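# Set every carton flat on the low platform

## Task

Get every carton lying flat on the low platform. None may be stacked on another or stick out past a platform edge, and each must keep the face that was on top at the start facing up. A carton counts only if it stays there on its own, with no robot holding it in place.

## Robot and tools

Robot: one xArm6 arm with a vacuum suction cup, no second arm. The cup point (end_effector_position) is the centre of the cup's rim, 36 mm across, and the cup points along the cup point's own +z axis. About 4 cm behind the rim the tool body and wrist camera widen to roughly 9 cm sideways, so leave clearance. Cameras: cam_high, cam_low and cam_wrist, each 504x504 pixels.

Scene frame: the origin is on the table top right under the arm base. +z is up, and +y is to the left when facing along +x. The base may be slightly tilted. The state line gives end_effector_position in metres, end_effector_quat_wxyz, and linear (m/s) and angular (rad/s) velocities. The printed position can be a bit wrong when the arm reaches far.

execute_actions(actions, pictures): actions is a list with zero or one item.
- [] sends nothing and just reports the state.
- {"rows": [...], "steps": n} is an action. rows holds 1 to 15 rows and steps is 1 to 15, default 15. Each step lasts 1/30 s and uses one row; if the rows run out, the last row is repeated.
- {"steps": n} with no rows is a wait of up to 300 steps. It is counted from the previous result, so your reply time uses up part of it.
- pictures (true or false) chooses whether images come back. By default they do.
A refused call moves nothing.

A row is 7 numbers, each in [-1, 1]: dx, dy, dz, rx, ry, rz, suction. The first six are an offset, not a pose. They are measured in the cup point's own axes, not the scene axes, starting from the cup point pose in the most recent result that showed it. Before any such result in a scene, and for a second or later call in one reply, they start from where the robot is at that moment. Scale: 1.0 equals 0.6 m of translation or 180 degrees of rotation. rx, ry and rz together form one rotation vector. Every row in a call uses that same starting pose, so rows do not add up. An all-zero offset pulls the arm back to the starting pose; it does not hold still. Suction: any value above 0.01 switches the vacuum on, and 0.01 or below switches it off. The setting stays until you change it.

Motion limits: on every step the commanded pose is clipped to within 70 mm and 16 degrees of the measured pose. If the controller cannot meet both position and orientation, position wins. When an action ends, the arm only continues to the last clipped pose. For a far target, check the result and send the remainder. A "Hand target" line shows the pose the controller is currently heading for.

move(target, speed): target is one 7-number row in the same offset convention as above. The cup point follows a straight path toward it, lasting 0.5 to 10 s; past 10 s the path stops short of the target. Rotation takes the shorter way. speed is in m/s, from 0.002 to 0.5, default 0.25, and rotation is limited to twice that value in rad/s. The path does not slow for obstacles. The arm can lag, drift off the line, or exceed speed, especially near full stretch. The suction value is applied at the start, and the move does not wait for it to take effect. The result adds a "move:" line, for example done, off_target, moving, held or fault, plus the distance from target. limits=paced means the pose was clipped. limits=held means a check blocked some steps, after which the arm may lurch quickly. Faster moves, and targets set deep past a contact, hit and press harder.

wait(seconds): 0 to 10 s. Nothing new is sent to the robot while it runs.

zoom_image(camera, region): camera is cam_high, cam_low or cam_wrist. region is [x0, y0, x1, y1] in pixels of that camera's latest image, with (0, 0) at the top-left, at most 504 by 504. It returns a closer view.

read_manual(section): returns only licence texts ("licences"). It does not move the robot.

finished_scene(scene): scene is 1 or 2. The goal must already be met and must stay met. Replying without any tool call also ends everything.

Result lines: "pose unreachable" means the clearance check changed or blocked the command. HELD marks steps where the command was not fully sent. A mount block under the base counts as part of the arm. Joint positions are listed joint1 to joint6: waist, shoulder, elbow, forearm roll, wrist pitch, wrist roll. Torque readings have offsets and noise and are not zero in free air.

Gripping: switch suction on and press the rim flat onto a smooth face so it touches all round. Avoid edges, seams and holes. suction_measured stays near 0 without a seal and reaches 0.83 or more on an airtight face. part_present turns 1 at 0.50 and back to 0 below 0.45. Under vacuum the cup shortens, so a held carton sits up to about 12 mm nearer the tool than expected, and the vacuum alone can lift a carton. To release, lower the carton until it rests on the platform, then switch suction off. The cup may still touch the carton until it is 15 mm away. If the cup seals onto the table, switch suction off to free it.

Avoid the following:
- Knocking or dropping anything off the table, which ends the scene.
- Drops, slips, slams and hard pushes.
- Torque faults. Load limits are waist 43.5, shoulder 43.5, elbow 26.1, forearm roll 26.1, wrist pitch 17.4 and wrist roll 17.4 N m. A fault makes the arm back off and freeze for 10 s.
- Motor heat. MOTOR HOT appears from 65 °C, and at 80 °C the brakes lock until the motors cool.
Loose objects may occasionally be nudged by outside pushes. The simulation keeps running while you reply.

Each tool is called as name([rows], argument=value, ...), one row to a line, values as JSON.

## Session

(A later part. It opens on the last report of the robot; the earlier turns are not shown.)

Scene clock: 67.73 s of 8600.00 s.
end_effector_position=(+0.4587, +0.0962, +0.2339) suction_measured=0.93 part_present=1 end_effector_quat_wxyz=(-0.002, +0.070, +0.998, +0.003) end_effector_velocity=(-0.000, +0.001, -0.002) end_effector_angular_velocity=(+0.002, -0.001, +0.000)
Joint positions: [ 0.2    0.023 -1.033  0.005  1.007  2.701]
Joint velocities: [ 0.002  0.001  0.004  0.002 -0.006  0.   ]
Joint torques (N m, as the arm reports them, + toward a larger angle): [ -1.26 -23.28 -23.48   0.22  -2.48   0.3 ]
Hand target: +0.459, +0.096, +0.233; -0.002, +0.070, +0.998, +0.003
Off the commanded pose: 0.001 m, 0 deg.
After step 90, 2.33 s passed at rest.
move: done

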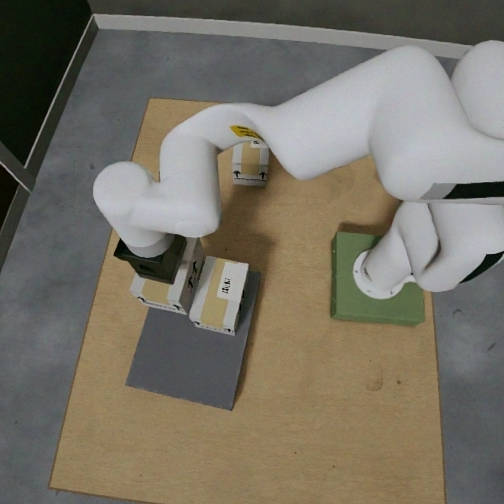

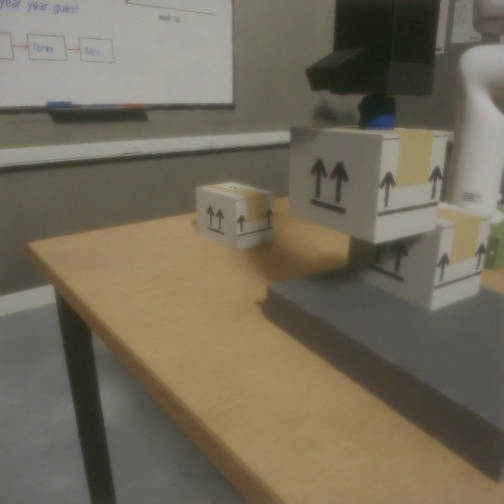

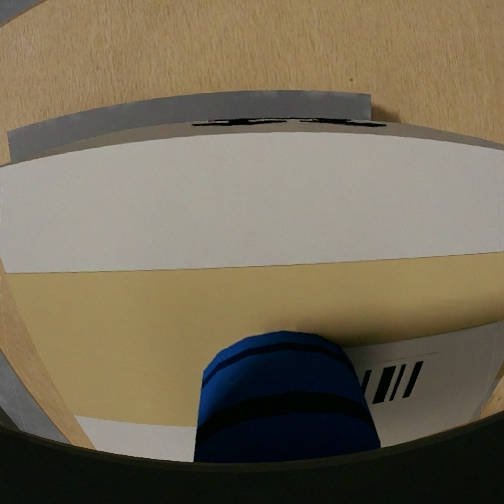

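move(target=[-0.009, 0.0, 0.0, 0, 0, 0, 1], speed=0.05)

move(target=[0, 0, 0.06, 0, 0, 0, 1], speed=0.05)

zoom_image(camera="cam_high", region=[100, 200, 300, 420])

Scene clock: 71.93 s of 8600.00 s.
end_effector_position=(+0.4639, +0.0955, +0.2339) suction_measured=0.93 part_present=1 end_effector_quat_wxyz=(-0.002, +0.070, +0.998, +0.003) end_effector_velocity=(+0.002, -0.001, +0.000) end_effector_angular_velocity=(+0.001, +0.000, -0.003)
Joint positions: [ 0.197  0.039 -1.052  0.005  1.01   2.697]
Joint velocities: [-0.004  0.004 -0.005  0.001  0.002 -0.001]
Joint torques (N m, as the arm reports them, + toward a larger angle): [ -1.25 -23.69 -23.41   0.38  -2.53   0.31]
Hand target: +0.464, +0.096, +0.234; -0.002, +0.070, +0.998, +0.003
Off the commanded pose: 0.000 m, 0 deg.
After step 90, 0.50 s passed at rest.
move: done

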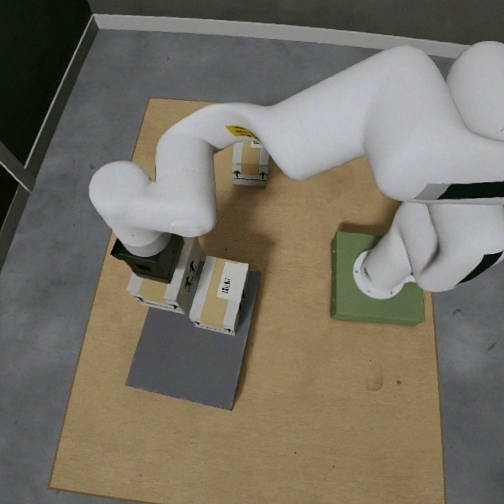

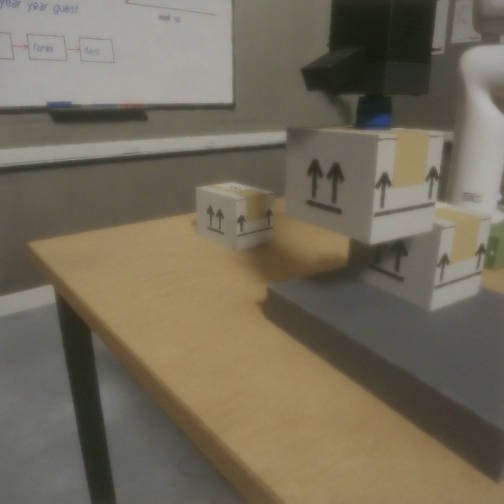

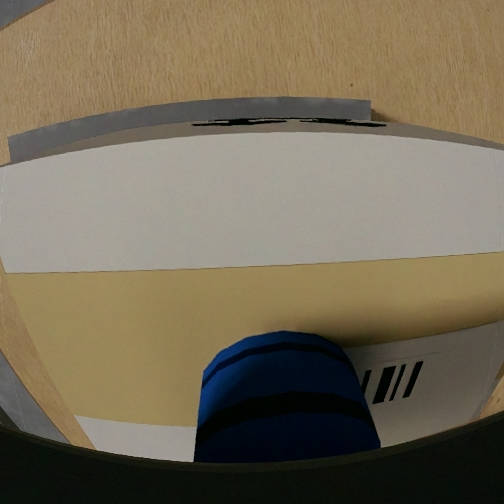

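Scene clock: 73.03 s of 8600.00 s.
end_effector_position=(+0.4641, +0.0957, +0.1983) suction_measured=0.93 part_present=1 end_effector_quat_wxyz=(-0.002, +0.070, +0.998, +0.003) end_effector_velocity=(+0.000, +0.001, -0.001) end_effector_angular_velocity=(+0.001, -0.001, +0.000)
Joint positions: [ 0.197  0.087 -1.     0.005  0.911  2.697]
Joint velocities: [ 0.001  0.002  0.002  0.001 -0.005  0.   ]
Joint torques (N m, as the arm reports them, + toward a larger angle): [ -1.09 -24.09 -22.79   0.34  -2.44   0.19]
Hand target: +0.464, +0.096, +0.198; -0.002, +0.070, +0.998, +0.003
Off the commanded pose: 0.000 m, 0 deg.
move: done

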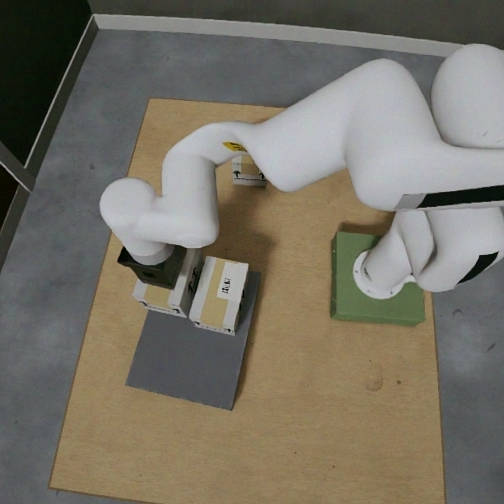

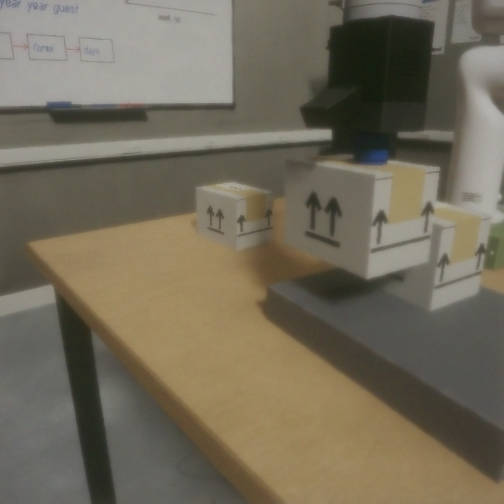

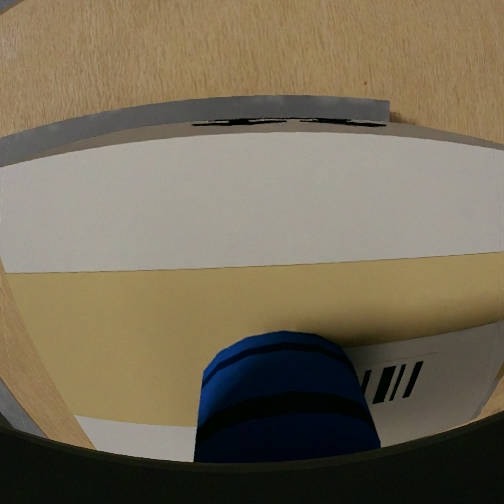

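Region (100, 200, 300, 420) of cam_high's 504x504 image, scaled by 2.291, with more detail than that image has; it fills the left 458 columns of this view, and the rest is white.

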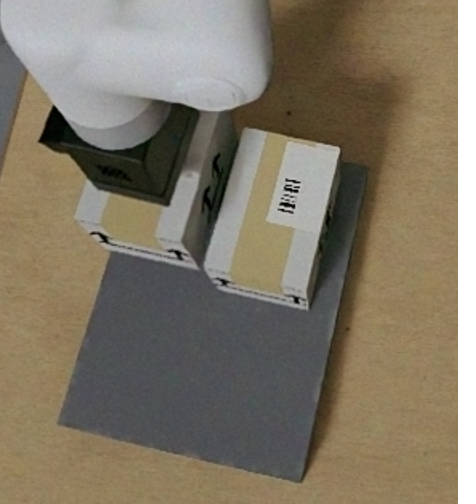

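move(target=[0, 0, 0.08, 0, 0, 0, 1], speed=0.06)

zoom_image(camera="cam_high", region=[110, 220, 270, 380])

zoom_image(camera="cam_low", region=[230, 150, 504, 400])

Scene clock: 87.67 s of 8600.00 s.
end_effector_position=(+0.4643, +0.0958, +0.1508) suction_measured=0.93 part_present=1 end_effector_quat_wxyz=(-0.002, +0.071, +0.998, +0.003) end_effector_velocity=(+0.000, +0.001, -0.002) end_effector_angular_velocity=(+0.001, -0.001, +0.001)
Joint positions: [ 0.197  0.168 -0.95   0.005  0.779  2.697]
Joint velocities: [ 0.001  0.003  0.001  0.    -0.006 -0.   ]
Joint torques (N m, as the arm reports them, + toward a larger angle): [ -1.47 -24.76 -21.36   0.39  -2.44   0.25]
Hand target: +0.464, +0.096, +0.150; -0.002, +0.071, +0.998, +0.003
Off the commanded pose: 0.001 m, 0 deg.
After step 90, 10.47 s passed at rest.
move: done

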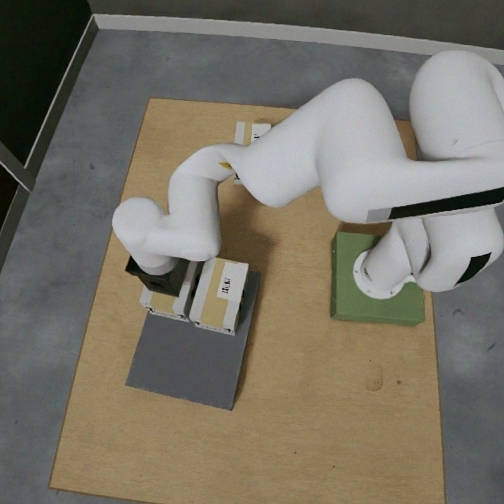

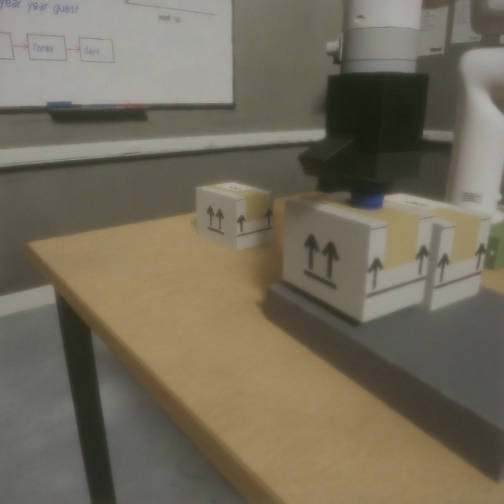

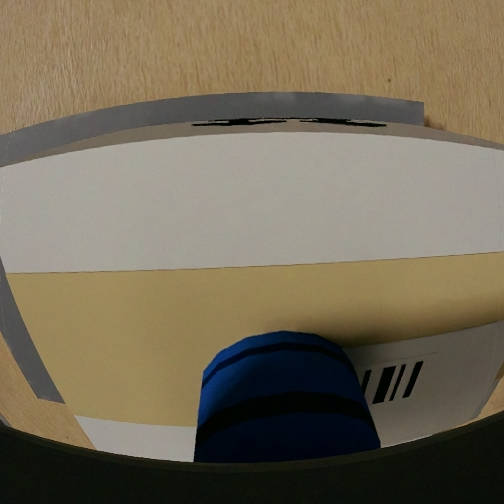

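Region (110, 220, 270, 380) of cam_high's 504x504 image, scaled by 3.150, with more detail than that image has.

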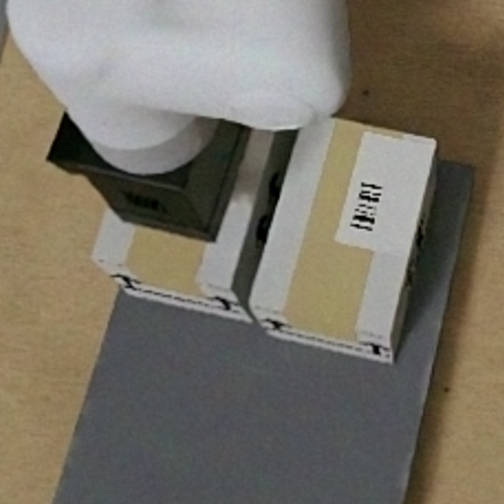

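Region (230, 150, 504, 400) of cam_low's 504x504 image, scaled by 1.839, with more detail than that image has; it fills the top 460 rows of this view, and the rest is white.

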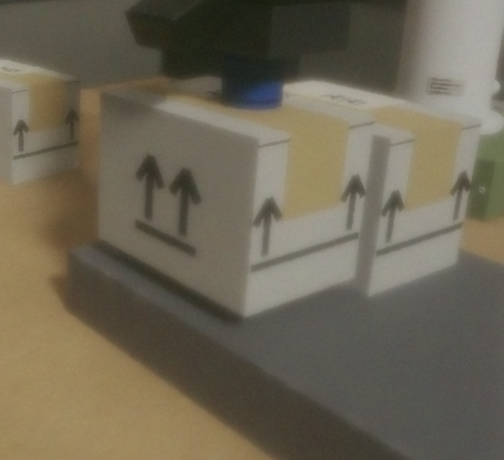

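move(target=[0.007, 0, 0.012, 0, 0, -0.005, 1], speed=0.03)

move(target=[0, 0, 0.008, 0, 0, 0, 1], speed=0.015)

zoom_image(camera="cam_low", region=[230, 150, 504, 400])

zoom_image(camera="cam_high", region=[110, 220, 270, 380])

Scene clock: 100.60 s of 8600.00 s.
end_effector_position=(+0.4602, +0.0964, +0.1438) suction_measured=0.93 part_present=1 end_effector_quat_wxyz=(-0.002, +0.063, +0.998, +0.003) end_effector_velocity=(+0.001, +0.000, +0.000) end_effector_angular_velocity=(+0.001, -0.005, +0.003)
Joint positions: [ 0.2    0.17  -0.929  0.005  0.756  2.684]
Joint velocities: [ 0.001 -0.001  0.002 -0.    -0.006 -0.003]
Joint torques (N m, as the arm reports them, + toward a larger angle): [ -1.16 -24.84 -21.44   0.32  -2.52   0.3 ]
Hand target: +0.460, +0.096, +0.144; -0.001, +0.063, +0.998, +0.003
Off the commanded pose: 0.000 m, 0 deg.
After step 90, 9.20 s passed at rest.
move: done

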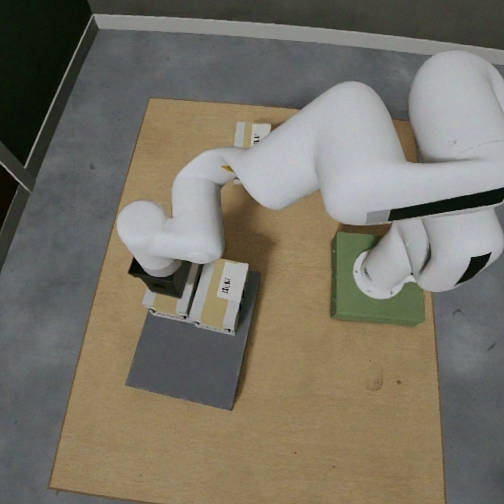

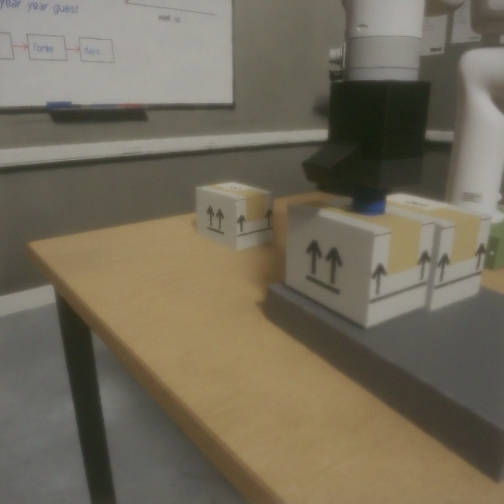

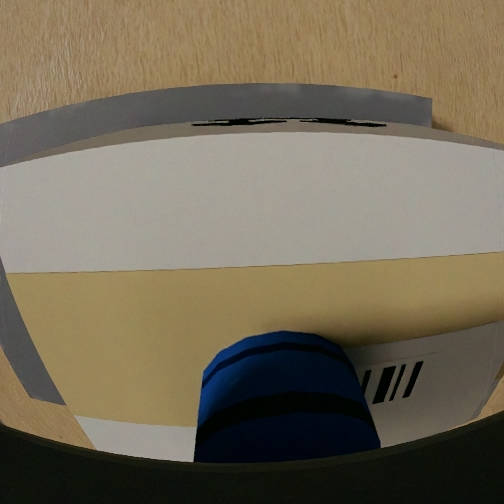

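Scene clock: 101.30 s of 8600.00 s.
end_effector_position=(+0.4601, +0.0964, +0.1390) suction_measured=0.93 part_present=1 end_effector_quat_wxyz=(-0.002, +0.063, +0.998, +0.003) end_effector_velocity=(+0.001, -0.000, -0.001) end_effector_angular_velocity=(+0.001, -0.003, -0.002)
Joint positions: [ 0.2    0.179 -0.926  0.005  0.743  2.684]
Joint velocities: [-0.001  0.002 -0.     0.001 -0.005 -0.   ]
Joint torques (N m, as the arm reports them, + toward a larger angle): [ -1.23 -24.83 -21.24   0.39  -2.6    0.21]
Hand target: +0.460, +0.096, +0.139; -0.002, +0.063, +0.998, +0.003
Off the commanded pose: 0.000 m, 0 deg.
move: done

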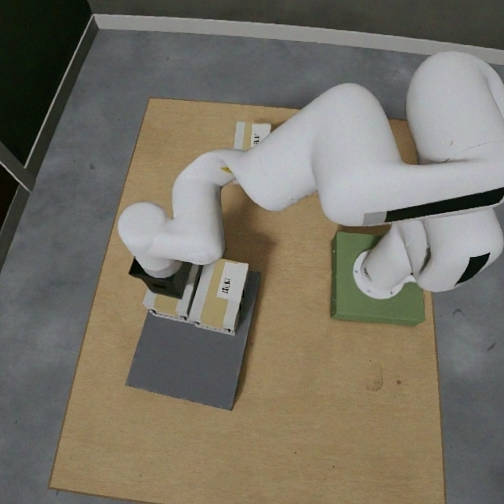

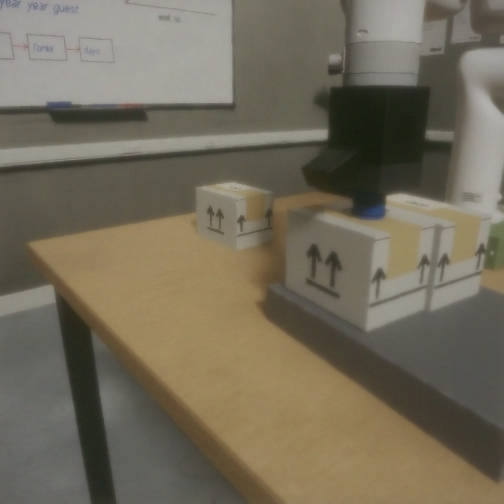

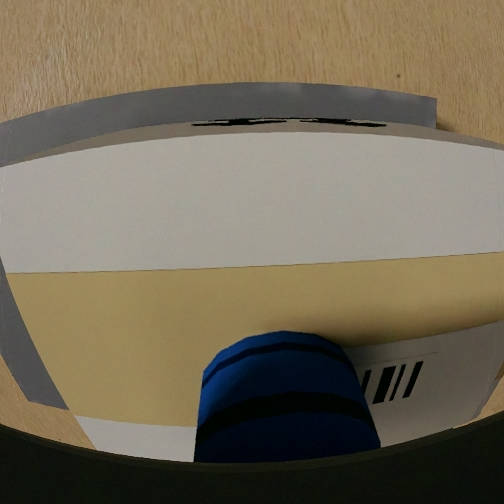

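Region (230, 150, 504, 400) of cam_low's 504x504 image, scaled by 1.839, with more detail than that image has; it fills the top 460 rows of this view, and the rest is white.

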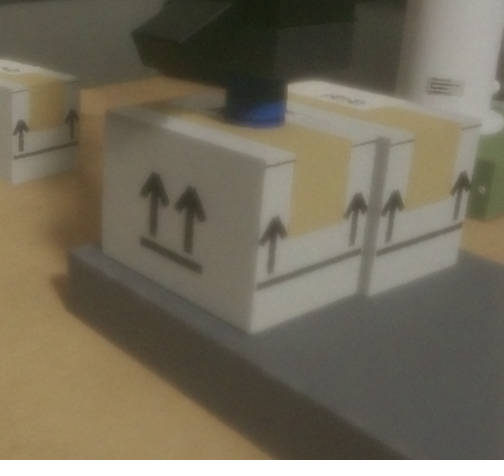

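Region (110, 220, 270, 380) of cam_high's 504x504 image, scaled by 3.150, with more detail than that image has.

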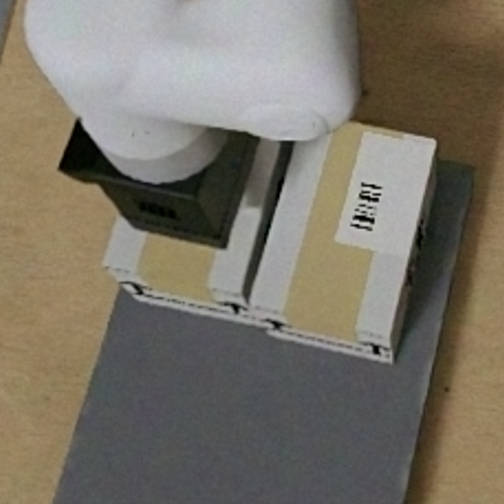

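execute_actions(actions=[])

Scene clock: 110.70 s of 8600.00 s.
end_effector_position=(+0.4602, +0.0964, +0.1390) suction_measured=0.93 part_present=1 end_effector_quat_wxyz=(-0.002, +0.063, +0.998, +0.003) end_effector_velocity=(-0.000, +0.000, -0.000) end_effector_angular_velocity=(+0.000, +0.000, +0.000)
Joint positions: [ 0.2    0.18  -0.926  0.005  0.743  2.684]
Joint velocities: [ 0.001 -0.     0.     0.001 -0.     0.   ]
Joint torques (N m, as the arm reports them, + toward a larger angle): [ -1.04 -25.07 -21.22   0.33  -2.56   0.28]
Hand target: +0.460, +0.096, +0.139; -0.002, +0.063, +0.998, +0.003
Off the commanded pose: 0.000 m, 0 deg.
Steps of this call (steps 1 to 90: nothing new was sent; then 6.40 s passed at rest). Readings (end_effector_position | what the end effector reports):
1: (+0.4602, +0.0964, +0.1390) | suction_measured=0.93 part_present=1
2: (+0.4602, +0.0964, +0.1390) | suction_measured=0.93 part_present=1
4: (+0.4602, +0.0964, +0.1390) | suction_measured=0.93 part_present=1
8: (+0.4602, +0.0964, +0.1390) | suction_measured=0.93 part_present=1
90: the state above

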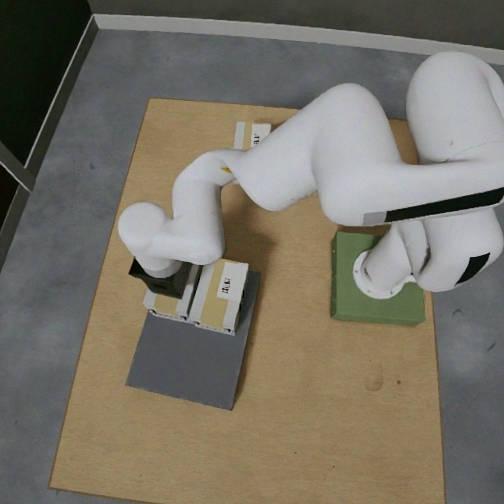

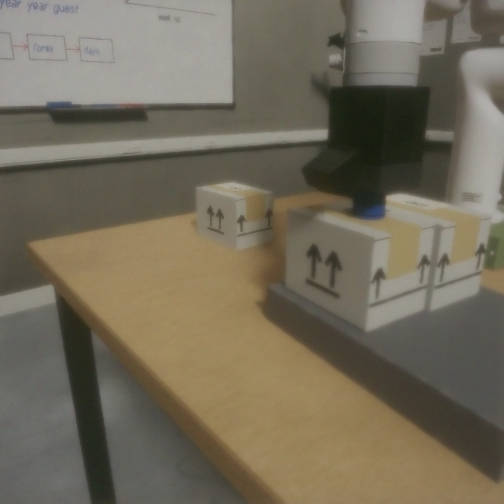

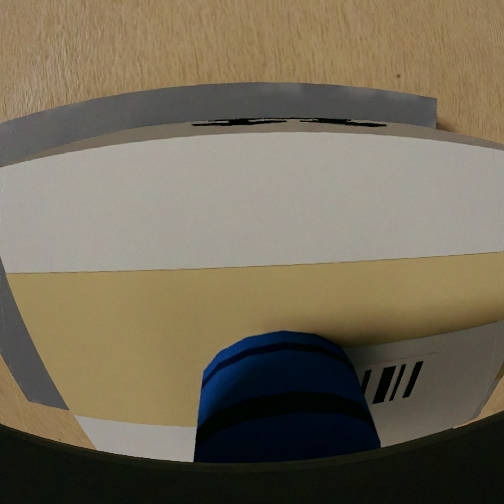

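execute_actions([
  {"rows": [[0,0,0.0025,0,0,0,1],[0,0,0.0025,0,0,0,1],[0,0,0.0025,0,0,0,1],[0,0,0.0025,0,0,0,1],[0,0,0.0025,0,0,0,1],[0,0,0.0025,0,0,0,0]], "steps": 15},
], pictures=false)

move(target=[0,0,-0.2,0,0,0,0], speed=0.15)

Scene clock: 113.43 s of 8600.00 s.
end_effector_position=(+0.4615, +0.0968, +0.1391) suction_measured=0.00 part_present=0 end_effector_quat_wxyz=(+0.001, +0.063, +0.998, +0.003) end_effector_velocity=(-0.002, -0.002, -0.005) end_effector_angular_velocity=(-0.003, +0.008, -0.000)
Joint positions: [ 0.2    0.181 -0.927  0.005  0.738  2.684]
Joint velocities: [-0.002  0.007  0.004 -0.002 -0.002 -0.   ]
Joint torques (N m, as the arm reports them, + toward a larger angle): [ -1.38 -17.52 -14.7    0.25  -1.59   0.33]
Hand target: +0.460, +0.096, +0.137; -0.002, +0.063, +0.998, +0.003
Off the commanded pose: 0.002 m, 0 deg.
Steps of this call (steps 1 to 67: nothing new was sent; steps 68 to 82: all 15 steps of this action). Readings (end_effector_position | what the end effector reports):
68: (+0.4602, +0.0964, +0.1390) | suction_measured=0.93 part_present=1
69: (+0.4603, +0.0965, +0.1388) | suction_measured=0.93 part_present=1
71: (+0.4603, +0.0965, +0.1383) | suction_measured=0.93 part_present=1
75: (+0.4616, +0.0968, +0.1391) | suction_measured=0.01 part_present=0
82: the state above

Scene clock: 114.90 s of 8600.00 s.
end_effector_position=(+0.4603, +0.0961, +0.2573) suction_measured=0.00 part_present=0 end_effector_quat_wxyz=(-0.001, +0.063, +0.998, +0.003) end_effector_velocity=(+0.001, -0.001, +0.005) end_effector_angular_velocity=(-0.000, -0.003, -0.002)
Joint positions: [ 0.2    0.002 -1.077  0.005  1.071  2.684]
Joint velocities: [-0.001 -0.004 -0.01  -0.001  0.01   0.001]
Joint torques (N m, as the arm reports them, + toward a larger angle): [ -1.4  -20.55 -20.96   0.51  -2.04   0.12]
Hand target: +0.461, +0.096, +0.258; -0.000, +0.063, +0.998, +0.003
Off the commanded pose: 0.001 m, 0 deg.
move: done

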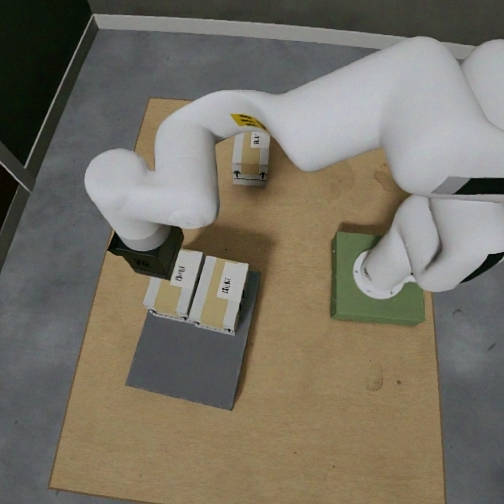

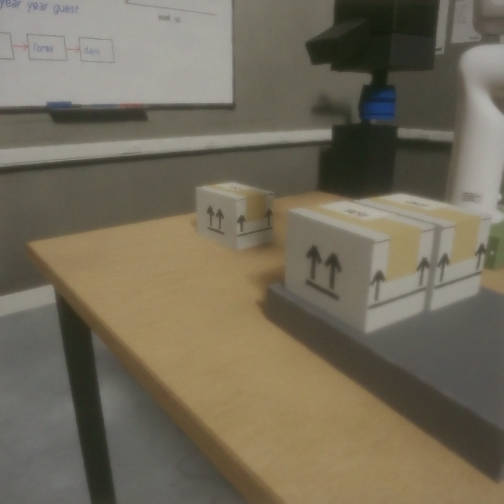

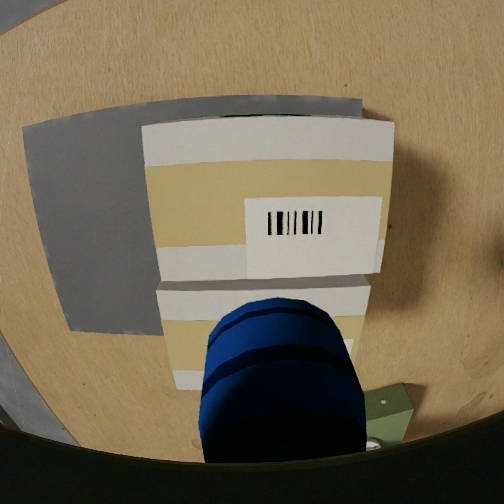

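move(target=[0.1255,-0.7047,0.095,0,0,-0.04,0], speed=0.3)

Scene clock: 121.90 s of 8600.00 s.
end_effector_position=(+0.3349, -0.3121, +0.1973) suction_measured=0.00 part_present=0 end_effector_quat_wxyz=(+0.001, -0.000, +1.000, +0.006) end_effector_velocity=(-0.000, -0.002, -0.001) end_effector_angular_velocity=(+0.002, +0.001, +0.001)
Joint positions: [-0.762  0.04  -0.941  0.017  0.903  1.589]
Joint velocities: [-0.003  0.006 -0.005  0.001  0.002 -0.005]
Joint torques (N m, as the arm reports them, + toward a larger angle): [ -1.49 -20.58 -19.86   0.55  -1.91   0.28]
Hand target: +0.335, -0.312, +0.197; +0.001, -0.000, +1.000, +0.006
Off the commanded pose: 0.003 m, 0 deg.
After step 90, 1.93 s passed at rest.
move: done

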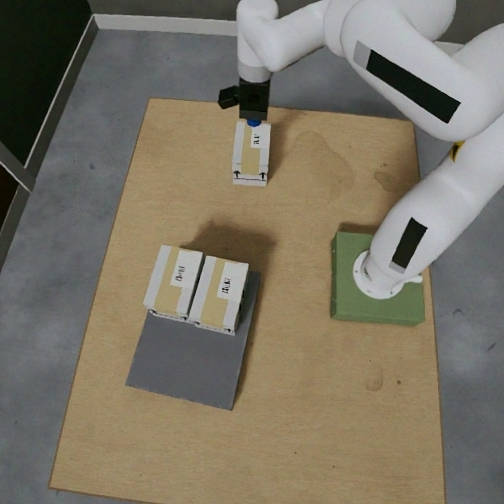

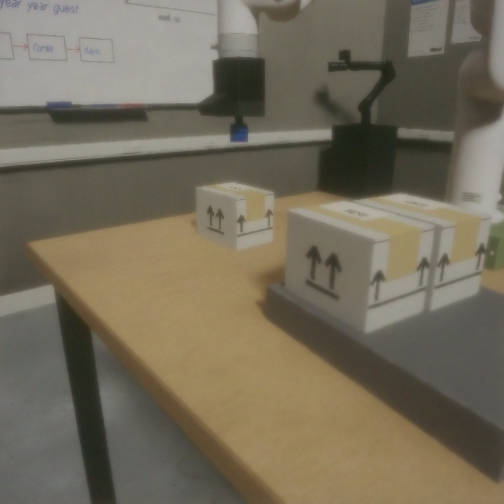

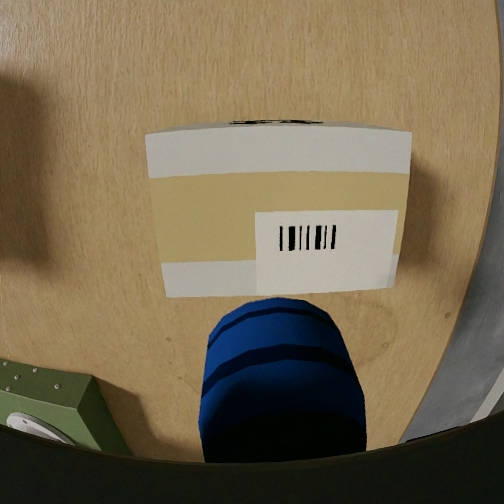

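move(target=[0.006,-0.0035,0.1205,0,0,0,0], speed=0.2)

move(target=[0,0,0.057,0,0,0,1], speed=0.04)

Scene clock: 125.27 s of 8600.00 s.
end_effector_position=(+0.3316, -0.3138, +0.1255) suction_measured=0.00 part_present=0 end_effector_quat_wxyz=(+0.001, -0.000, +1.000, +0.006) end_effector_velocity=(-0.001, +0.001, -0.003) end_effector_angular_velocity=(+0.003, +0.003, -0.000)
Joint positions: [-0.769  0.171 -0.868  0.02   0.698  1.578]
Joint velocities: [-0.     0.007  0.002  0.    -0.005 -0.   ]
Joint torques (N m, as the arm reports them, + toward a larger angle): [ -1.33 -22.18 -18.04   0.6   -1.95   0.25]
Hand target: +0.331, -0.314, +0.125; +0.001, -0.000, +1.000, +0.006
Off the commanded pose: 0.001 m, 0 deg.
move: done

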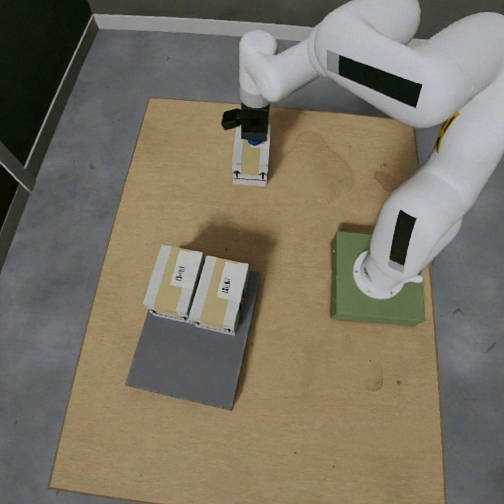

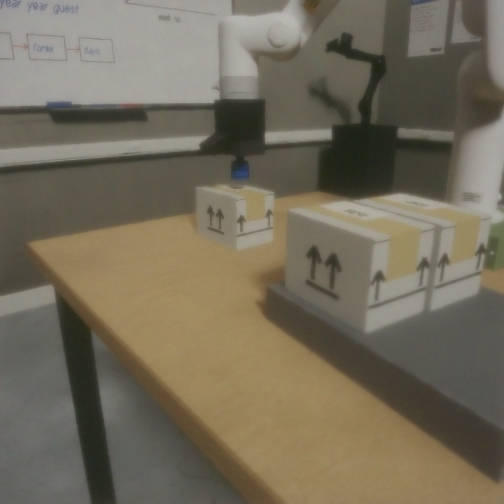

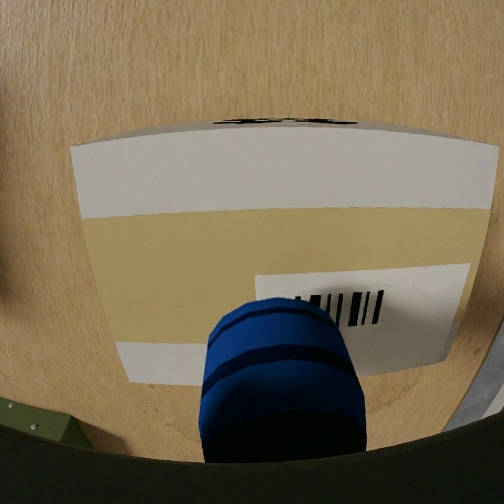

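Scene clock: 126.47 s of 8600.00 s.
end_effector_position=(+0.3316, -0.3135, +0.0915) suction_measured=0.89 part_present=1 end_effector_quat_wxyz=(+0.001, +0.000, +1.000, +0.006) end_effector_velocity=(+0.002, -0.002, +0.001) end_effector_angular_velocity=(-0.006, -0.006, -0.001)
Joint positions: [-0.767  0.25  -0.854  0.022  0.605  1.577]
Joint velocities: [-0.     0.002 -0.003  0.001 -0.007 -0.   ]
Joint torques (N m, as the arm reports them, + toward a larger angle): [ -1.58 -25.28 -19.4    0.57  -2.57   0.22]
Hand target: +0.332, -0.314, +0.091; +0.001, +0.000, +1.000, +0.006
Off the commanded pose: 0.000 m, 0 deg.
move: done

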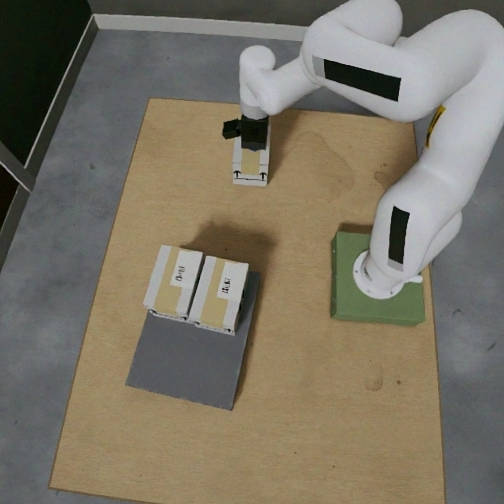

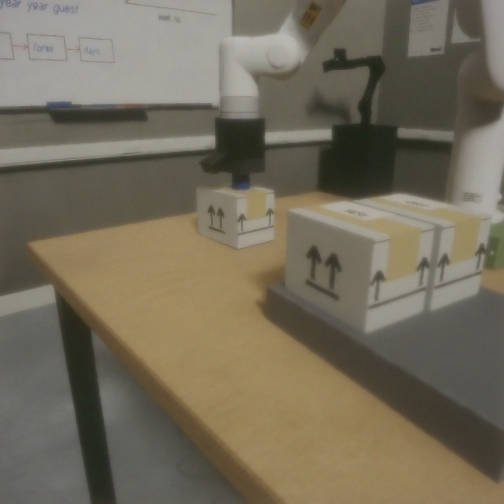

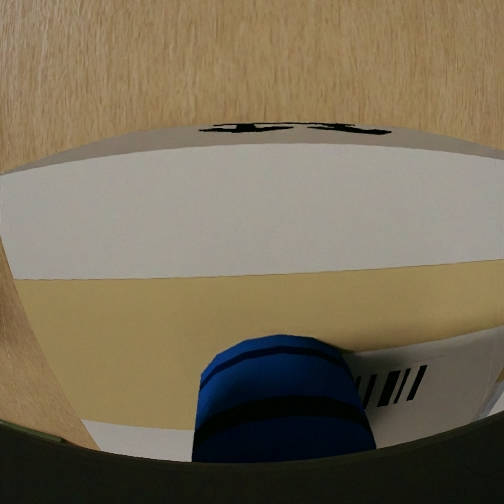

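move(target=[0,0,-0.29,0,0,0,1], speed=0.15)

move(target=[-0.1623,0.9425,0,0,0,-0.456,1], speed=0.25)

Scene clock: 140.33 s of 8600.00 s.
end_effector_position=(+0.3310, -0.3146, +0.2643) suction_measured=0.93 part_present=1 end_effector_quat_wxyz=(+0.001, -0.000, +1.000, +0.007) end_effector_velocity=(+0.001, -0.002, +0.006) end_effector_angular_velocity=(-0.004, -0.004, -0.000)
Joint positions: [-0.773 -0.045 -1.046  0.015  1.094  1.581]
Joint velocities: [-0.001 -0.004 -0.012  0.     0.01  -0.   ]
Joint torques (N m, as the arm reports them, + toward a larger angle): [ -1.42 -22.27 -23.93   0.28  -2.53   0.21]
Hand target: +0.331, -0.315, +0.265; +0.001, -0.000, +1.000, +0.006
Off the commanded pose: 0.002 m, 0 deg.
After step 90, 9.27 s passed at rest.
move: done

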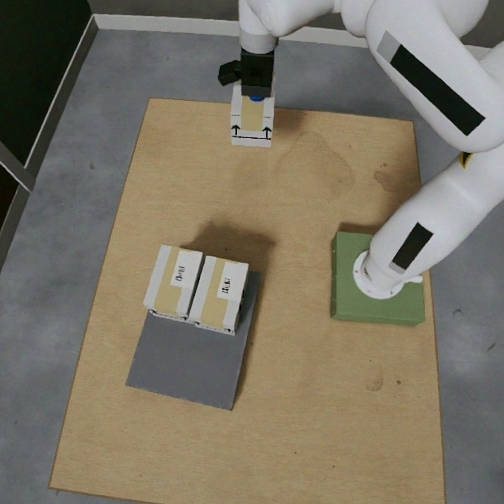

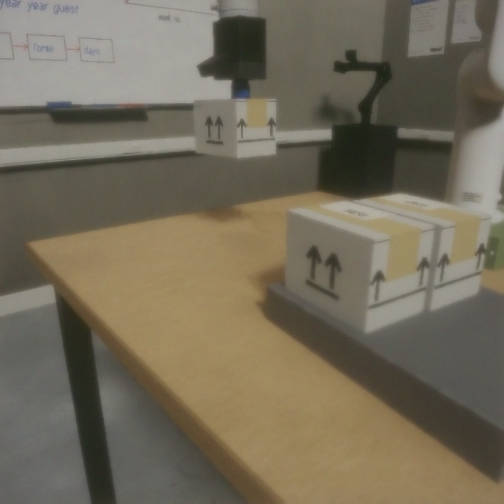

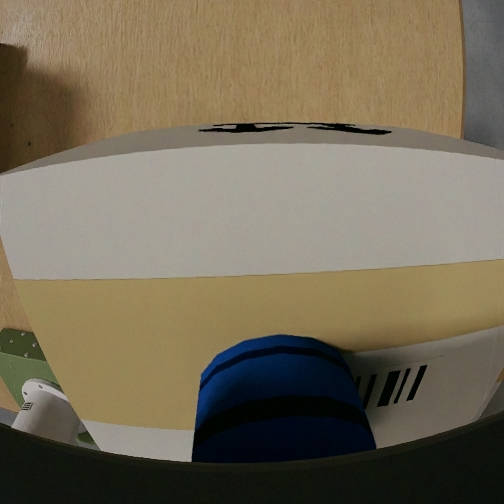

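Scene clock: 143.73 s of 8600.00 s.
end_effector_position=(+0.4256, +0.2490, +0.2684) suction_measured=0.93 part_present=1 end_effector_quat_wxyz=(+0.001, -0.657, +0.754, +0.002) end_effector_velocity=(+0.001, +0.002, -0.000) end_effector_angular_velocity=(-0.001, +0.001, +0.005)
Joint positions: [ 0.525  0.07  -1.189  0.001  1.115  1.454]
Joint velocities: [ 0.002  0.007 -0.009 -0.001  0.003 -0.002]
Joint torques (N m, as the arm reports them, + toward a larger angle): [ -1.43 -24.85 -24.31   0.27  -2.46   0.18]
Hand target: +0.426, +0.249, +0.268; +0.001, -0.657, +0.754, +0.002
Off the commanded pose: 0.005 m, 1 deg.
move: off_target

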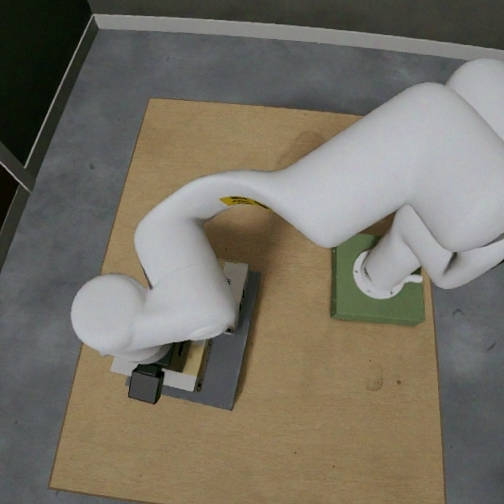

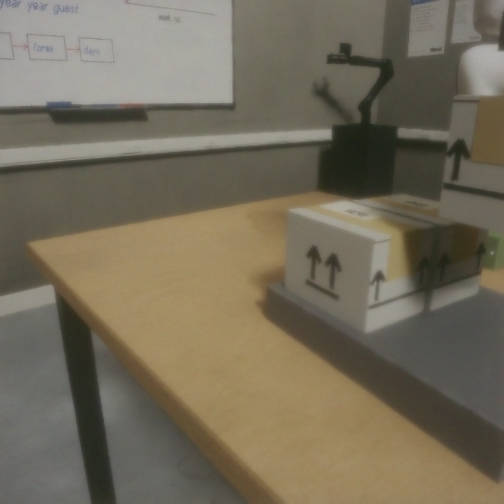

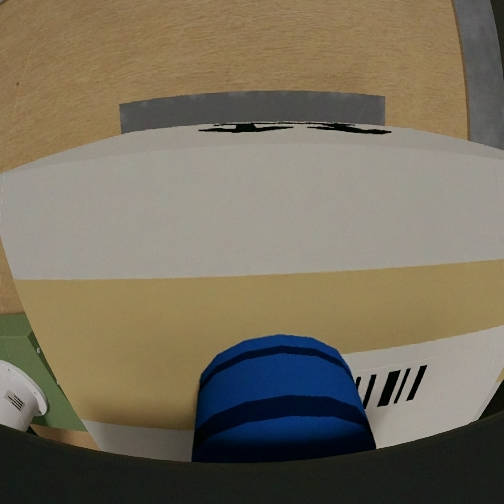

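move(target=[-0.005,0.017,0.175,0,0,0,1], speed=0.12)

Scene clock: 151.30 s of 8600.00 s.
end_effector_position=(+0.4165, +0.2537, +0.1641) suction_measured=0.93 part_present=1 end_effector_quat_wxyz=(+0.001, -0.656, +0.754, +0.002) end_effector_velocity=(-0.002, -0.001, -0.005) end_effector_angular_velocity=(-0.004, +0.007, +0.000)
Joint positions: [ 0.543  0.185 -1.015 -0.     0.825  1.472]
Joint velocities: [ 0.     0.006  0.006 -0.    -0.004  0.   ]
Joint torques (N m, as the arm reports them, + toward a larger angle): [ -1.28 -26.17 -22.3    0.34  -2.59   0.17]
Hand target: +0.416, +0.254, +0.164; +0.001, -0.656, +0.754, +0.002
Off the commanded pose: 0.001 m, 0 deg.
After step 90, 3.23 s passed at rest.
move: done

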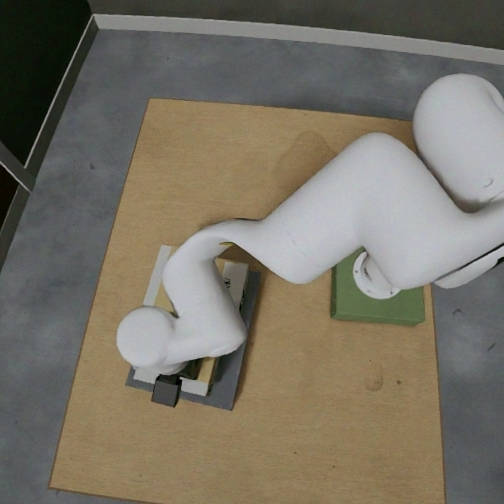

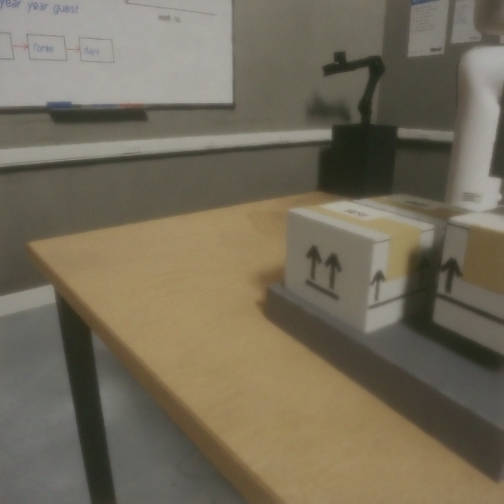

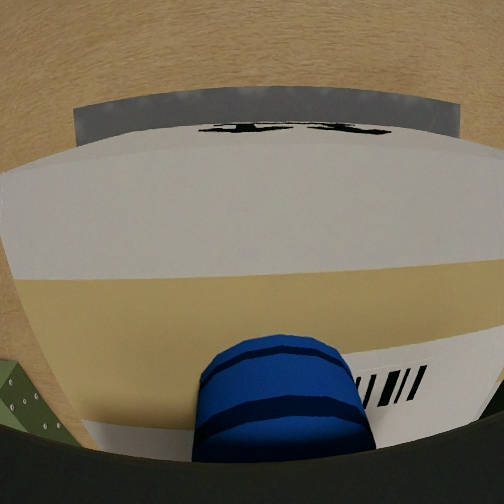

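move(target=[0,0,0.0425,0,0,0,1], speed=0.03)

Scene clock: 154.03 s of 8600.00 s.
end_effector_position=(+0.4167, +0.2539, +0.1389) suction_measured=0.93 part_present=1 end_effector_quat_wxyz=(+0.001, -0.656, +0.754, +0.002) end_effector_velocity=(+0.001, +0.000, -0.000) end_effector_angular_velocity=(+0.002, -0.003, -0.001)
Joint positions: [ 0.542  0.232 -0.995 -0.     0.757  1.472]
Joint velocities: [-0.001  0.001 -0.001  0.    -0.005 -0.   ]
Joint torques (N m, as the arm reports them, + toward a larger angle): [ -1.27 -26.22 -21.36   0.32  -2.61   0.11]
Hand target: +0.417, +0.254, +0.139; +0.001, -0.656, +0.754, +0.002
Off the commanded pose: 0.000 m, 0 deg.
move: done

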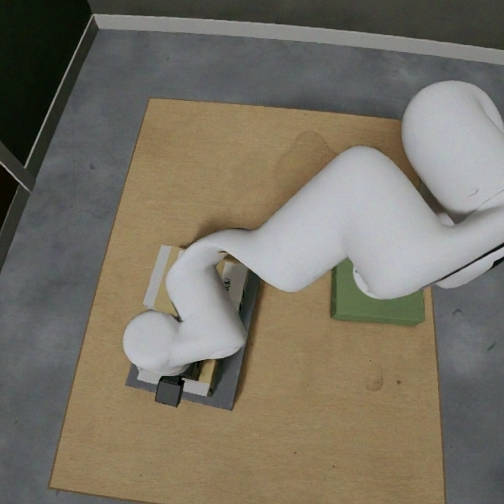

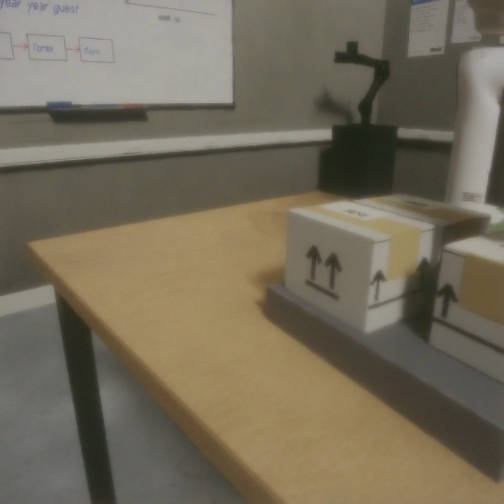

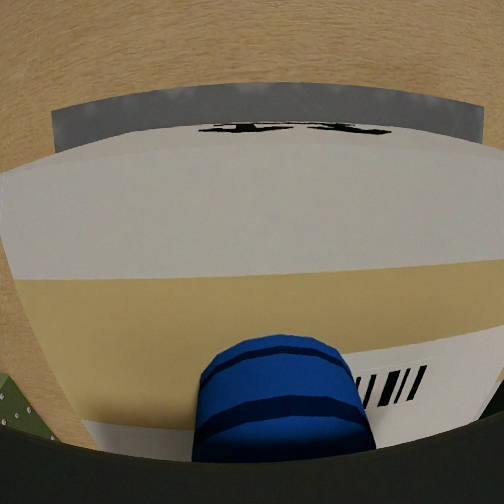

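execute_actions([
  {"rows": [[0,0,0.0025,0,0,0,1],[0,0,0.0025,0,0,0,1],[0,0,0.0025,0,0,0,1],[0,0,0.0025,0,0,0,1],[0,0,0.0025,0,0,0,1],[0,0,0.0025,0,0,0,0]], "steps": 15},
], pictures=false)

move(target=[0,0,-0.25,0,0,0,0], speed=0.15)

Scene clock: 156.17 s of 8600.00 s.
end_effector_position=(+0.4180, +0.2547, +0.1392) suction_measured=0.00 part_present=0 end_effector_quat_wxyz=(+0.004, -0.656, +0.754, +0.001) end_effector_velocity=(-0.003, -0.001, -0.005) end_effector_angular_velocity=(-0.004, +0.008, +0.000)
Joint positions: [ 0.542  0.233 -0.996 -0.     0.753  1.472]
Joint velocities: [ 0.001  0.007  0.004  0.001 -0.002  0.   ]
Joint torques (N m, as the arm reports them, + toward a larger angle): [ -1.22 -18.9  -14.86   0.22  -1.68   0.33]
Hand target: +0.417, +0.254, +0.137; +0.001, -0.656, +0.754, +0.002
Off the commanded pose: 0.002 m, 0 deg.
Steps of this call (steps 1 to 49: nothing new was sent; steps 50 to 64: all 15 steps of this action). Readings (end_effector_position | what the end effector reports):
50: (+0.4166, +0.2538, +0.1387) | suction_measured=0.93 part_present=1
51: (+0.4166, +0.2539, +0.1386) | suction_measured=0.93 part_present=1
53: (+0.4167, +0.2539, +0.1381) | suction_measured=0.93 part_present=1
57: (+0.4176, +0.2544, +0.1389) | suction_measured=0.01 part_present=0
64: the state above

Scene clock: 157.83 s of 8600.00 s.
end_effector_position=(+0.4163, +0.2535, +0.2873) suction_measured=0.00 part_present=0 end_effector_quat_wxyz=(+0.002, -0.657, +0.754, +0.002) end_effector_velocity=(+0.001, +0.001, +0.005) end_effector_angular_velocity=(-0.001, -0.005, +0.005)
Joint positions: [ 0.543  0.035 -1.201  0.     1.159  1.472]
Joint velocities: [ 0.004 -0.002 -0.012 -0.004  0.011 -0.   ]
Joint torques (N m, as the arm reports them, + toward a larger angle): [ -1.34 -21.79 -20.99   0.36  -2.13   0.26]
Hand target: +0.417, +0.254, +0.288; +0.003, -0.657, +0.754, +0.002
Off the commanded pose: 0.001 m, 0 deg.
move: done

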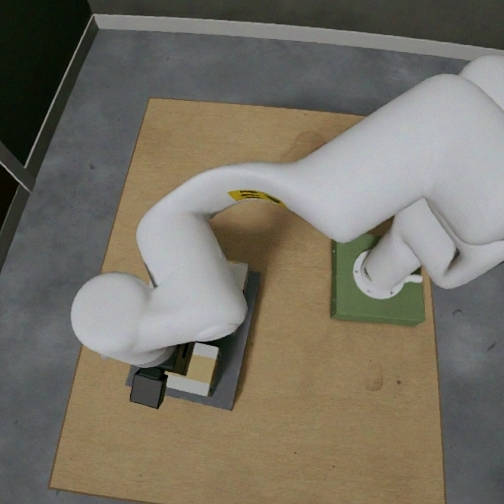

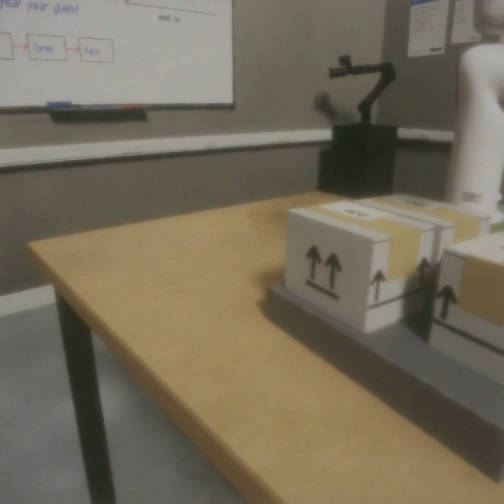

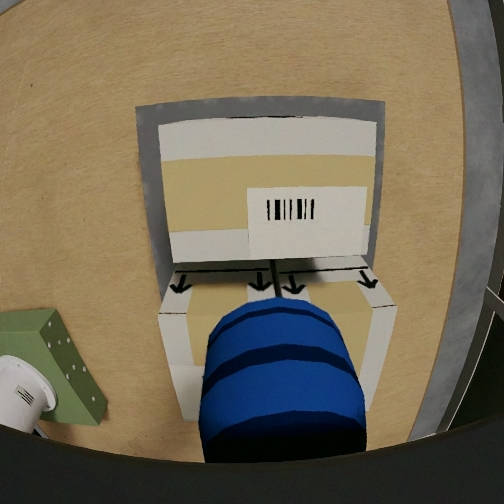

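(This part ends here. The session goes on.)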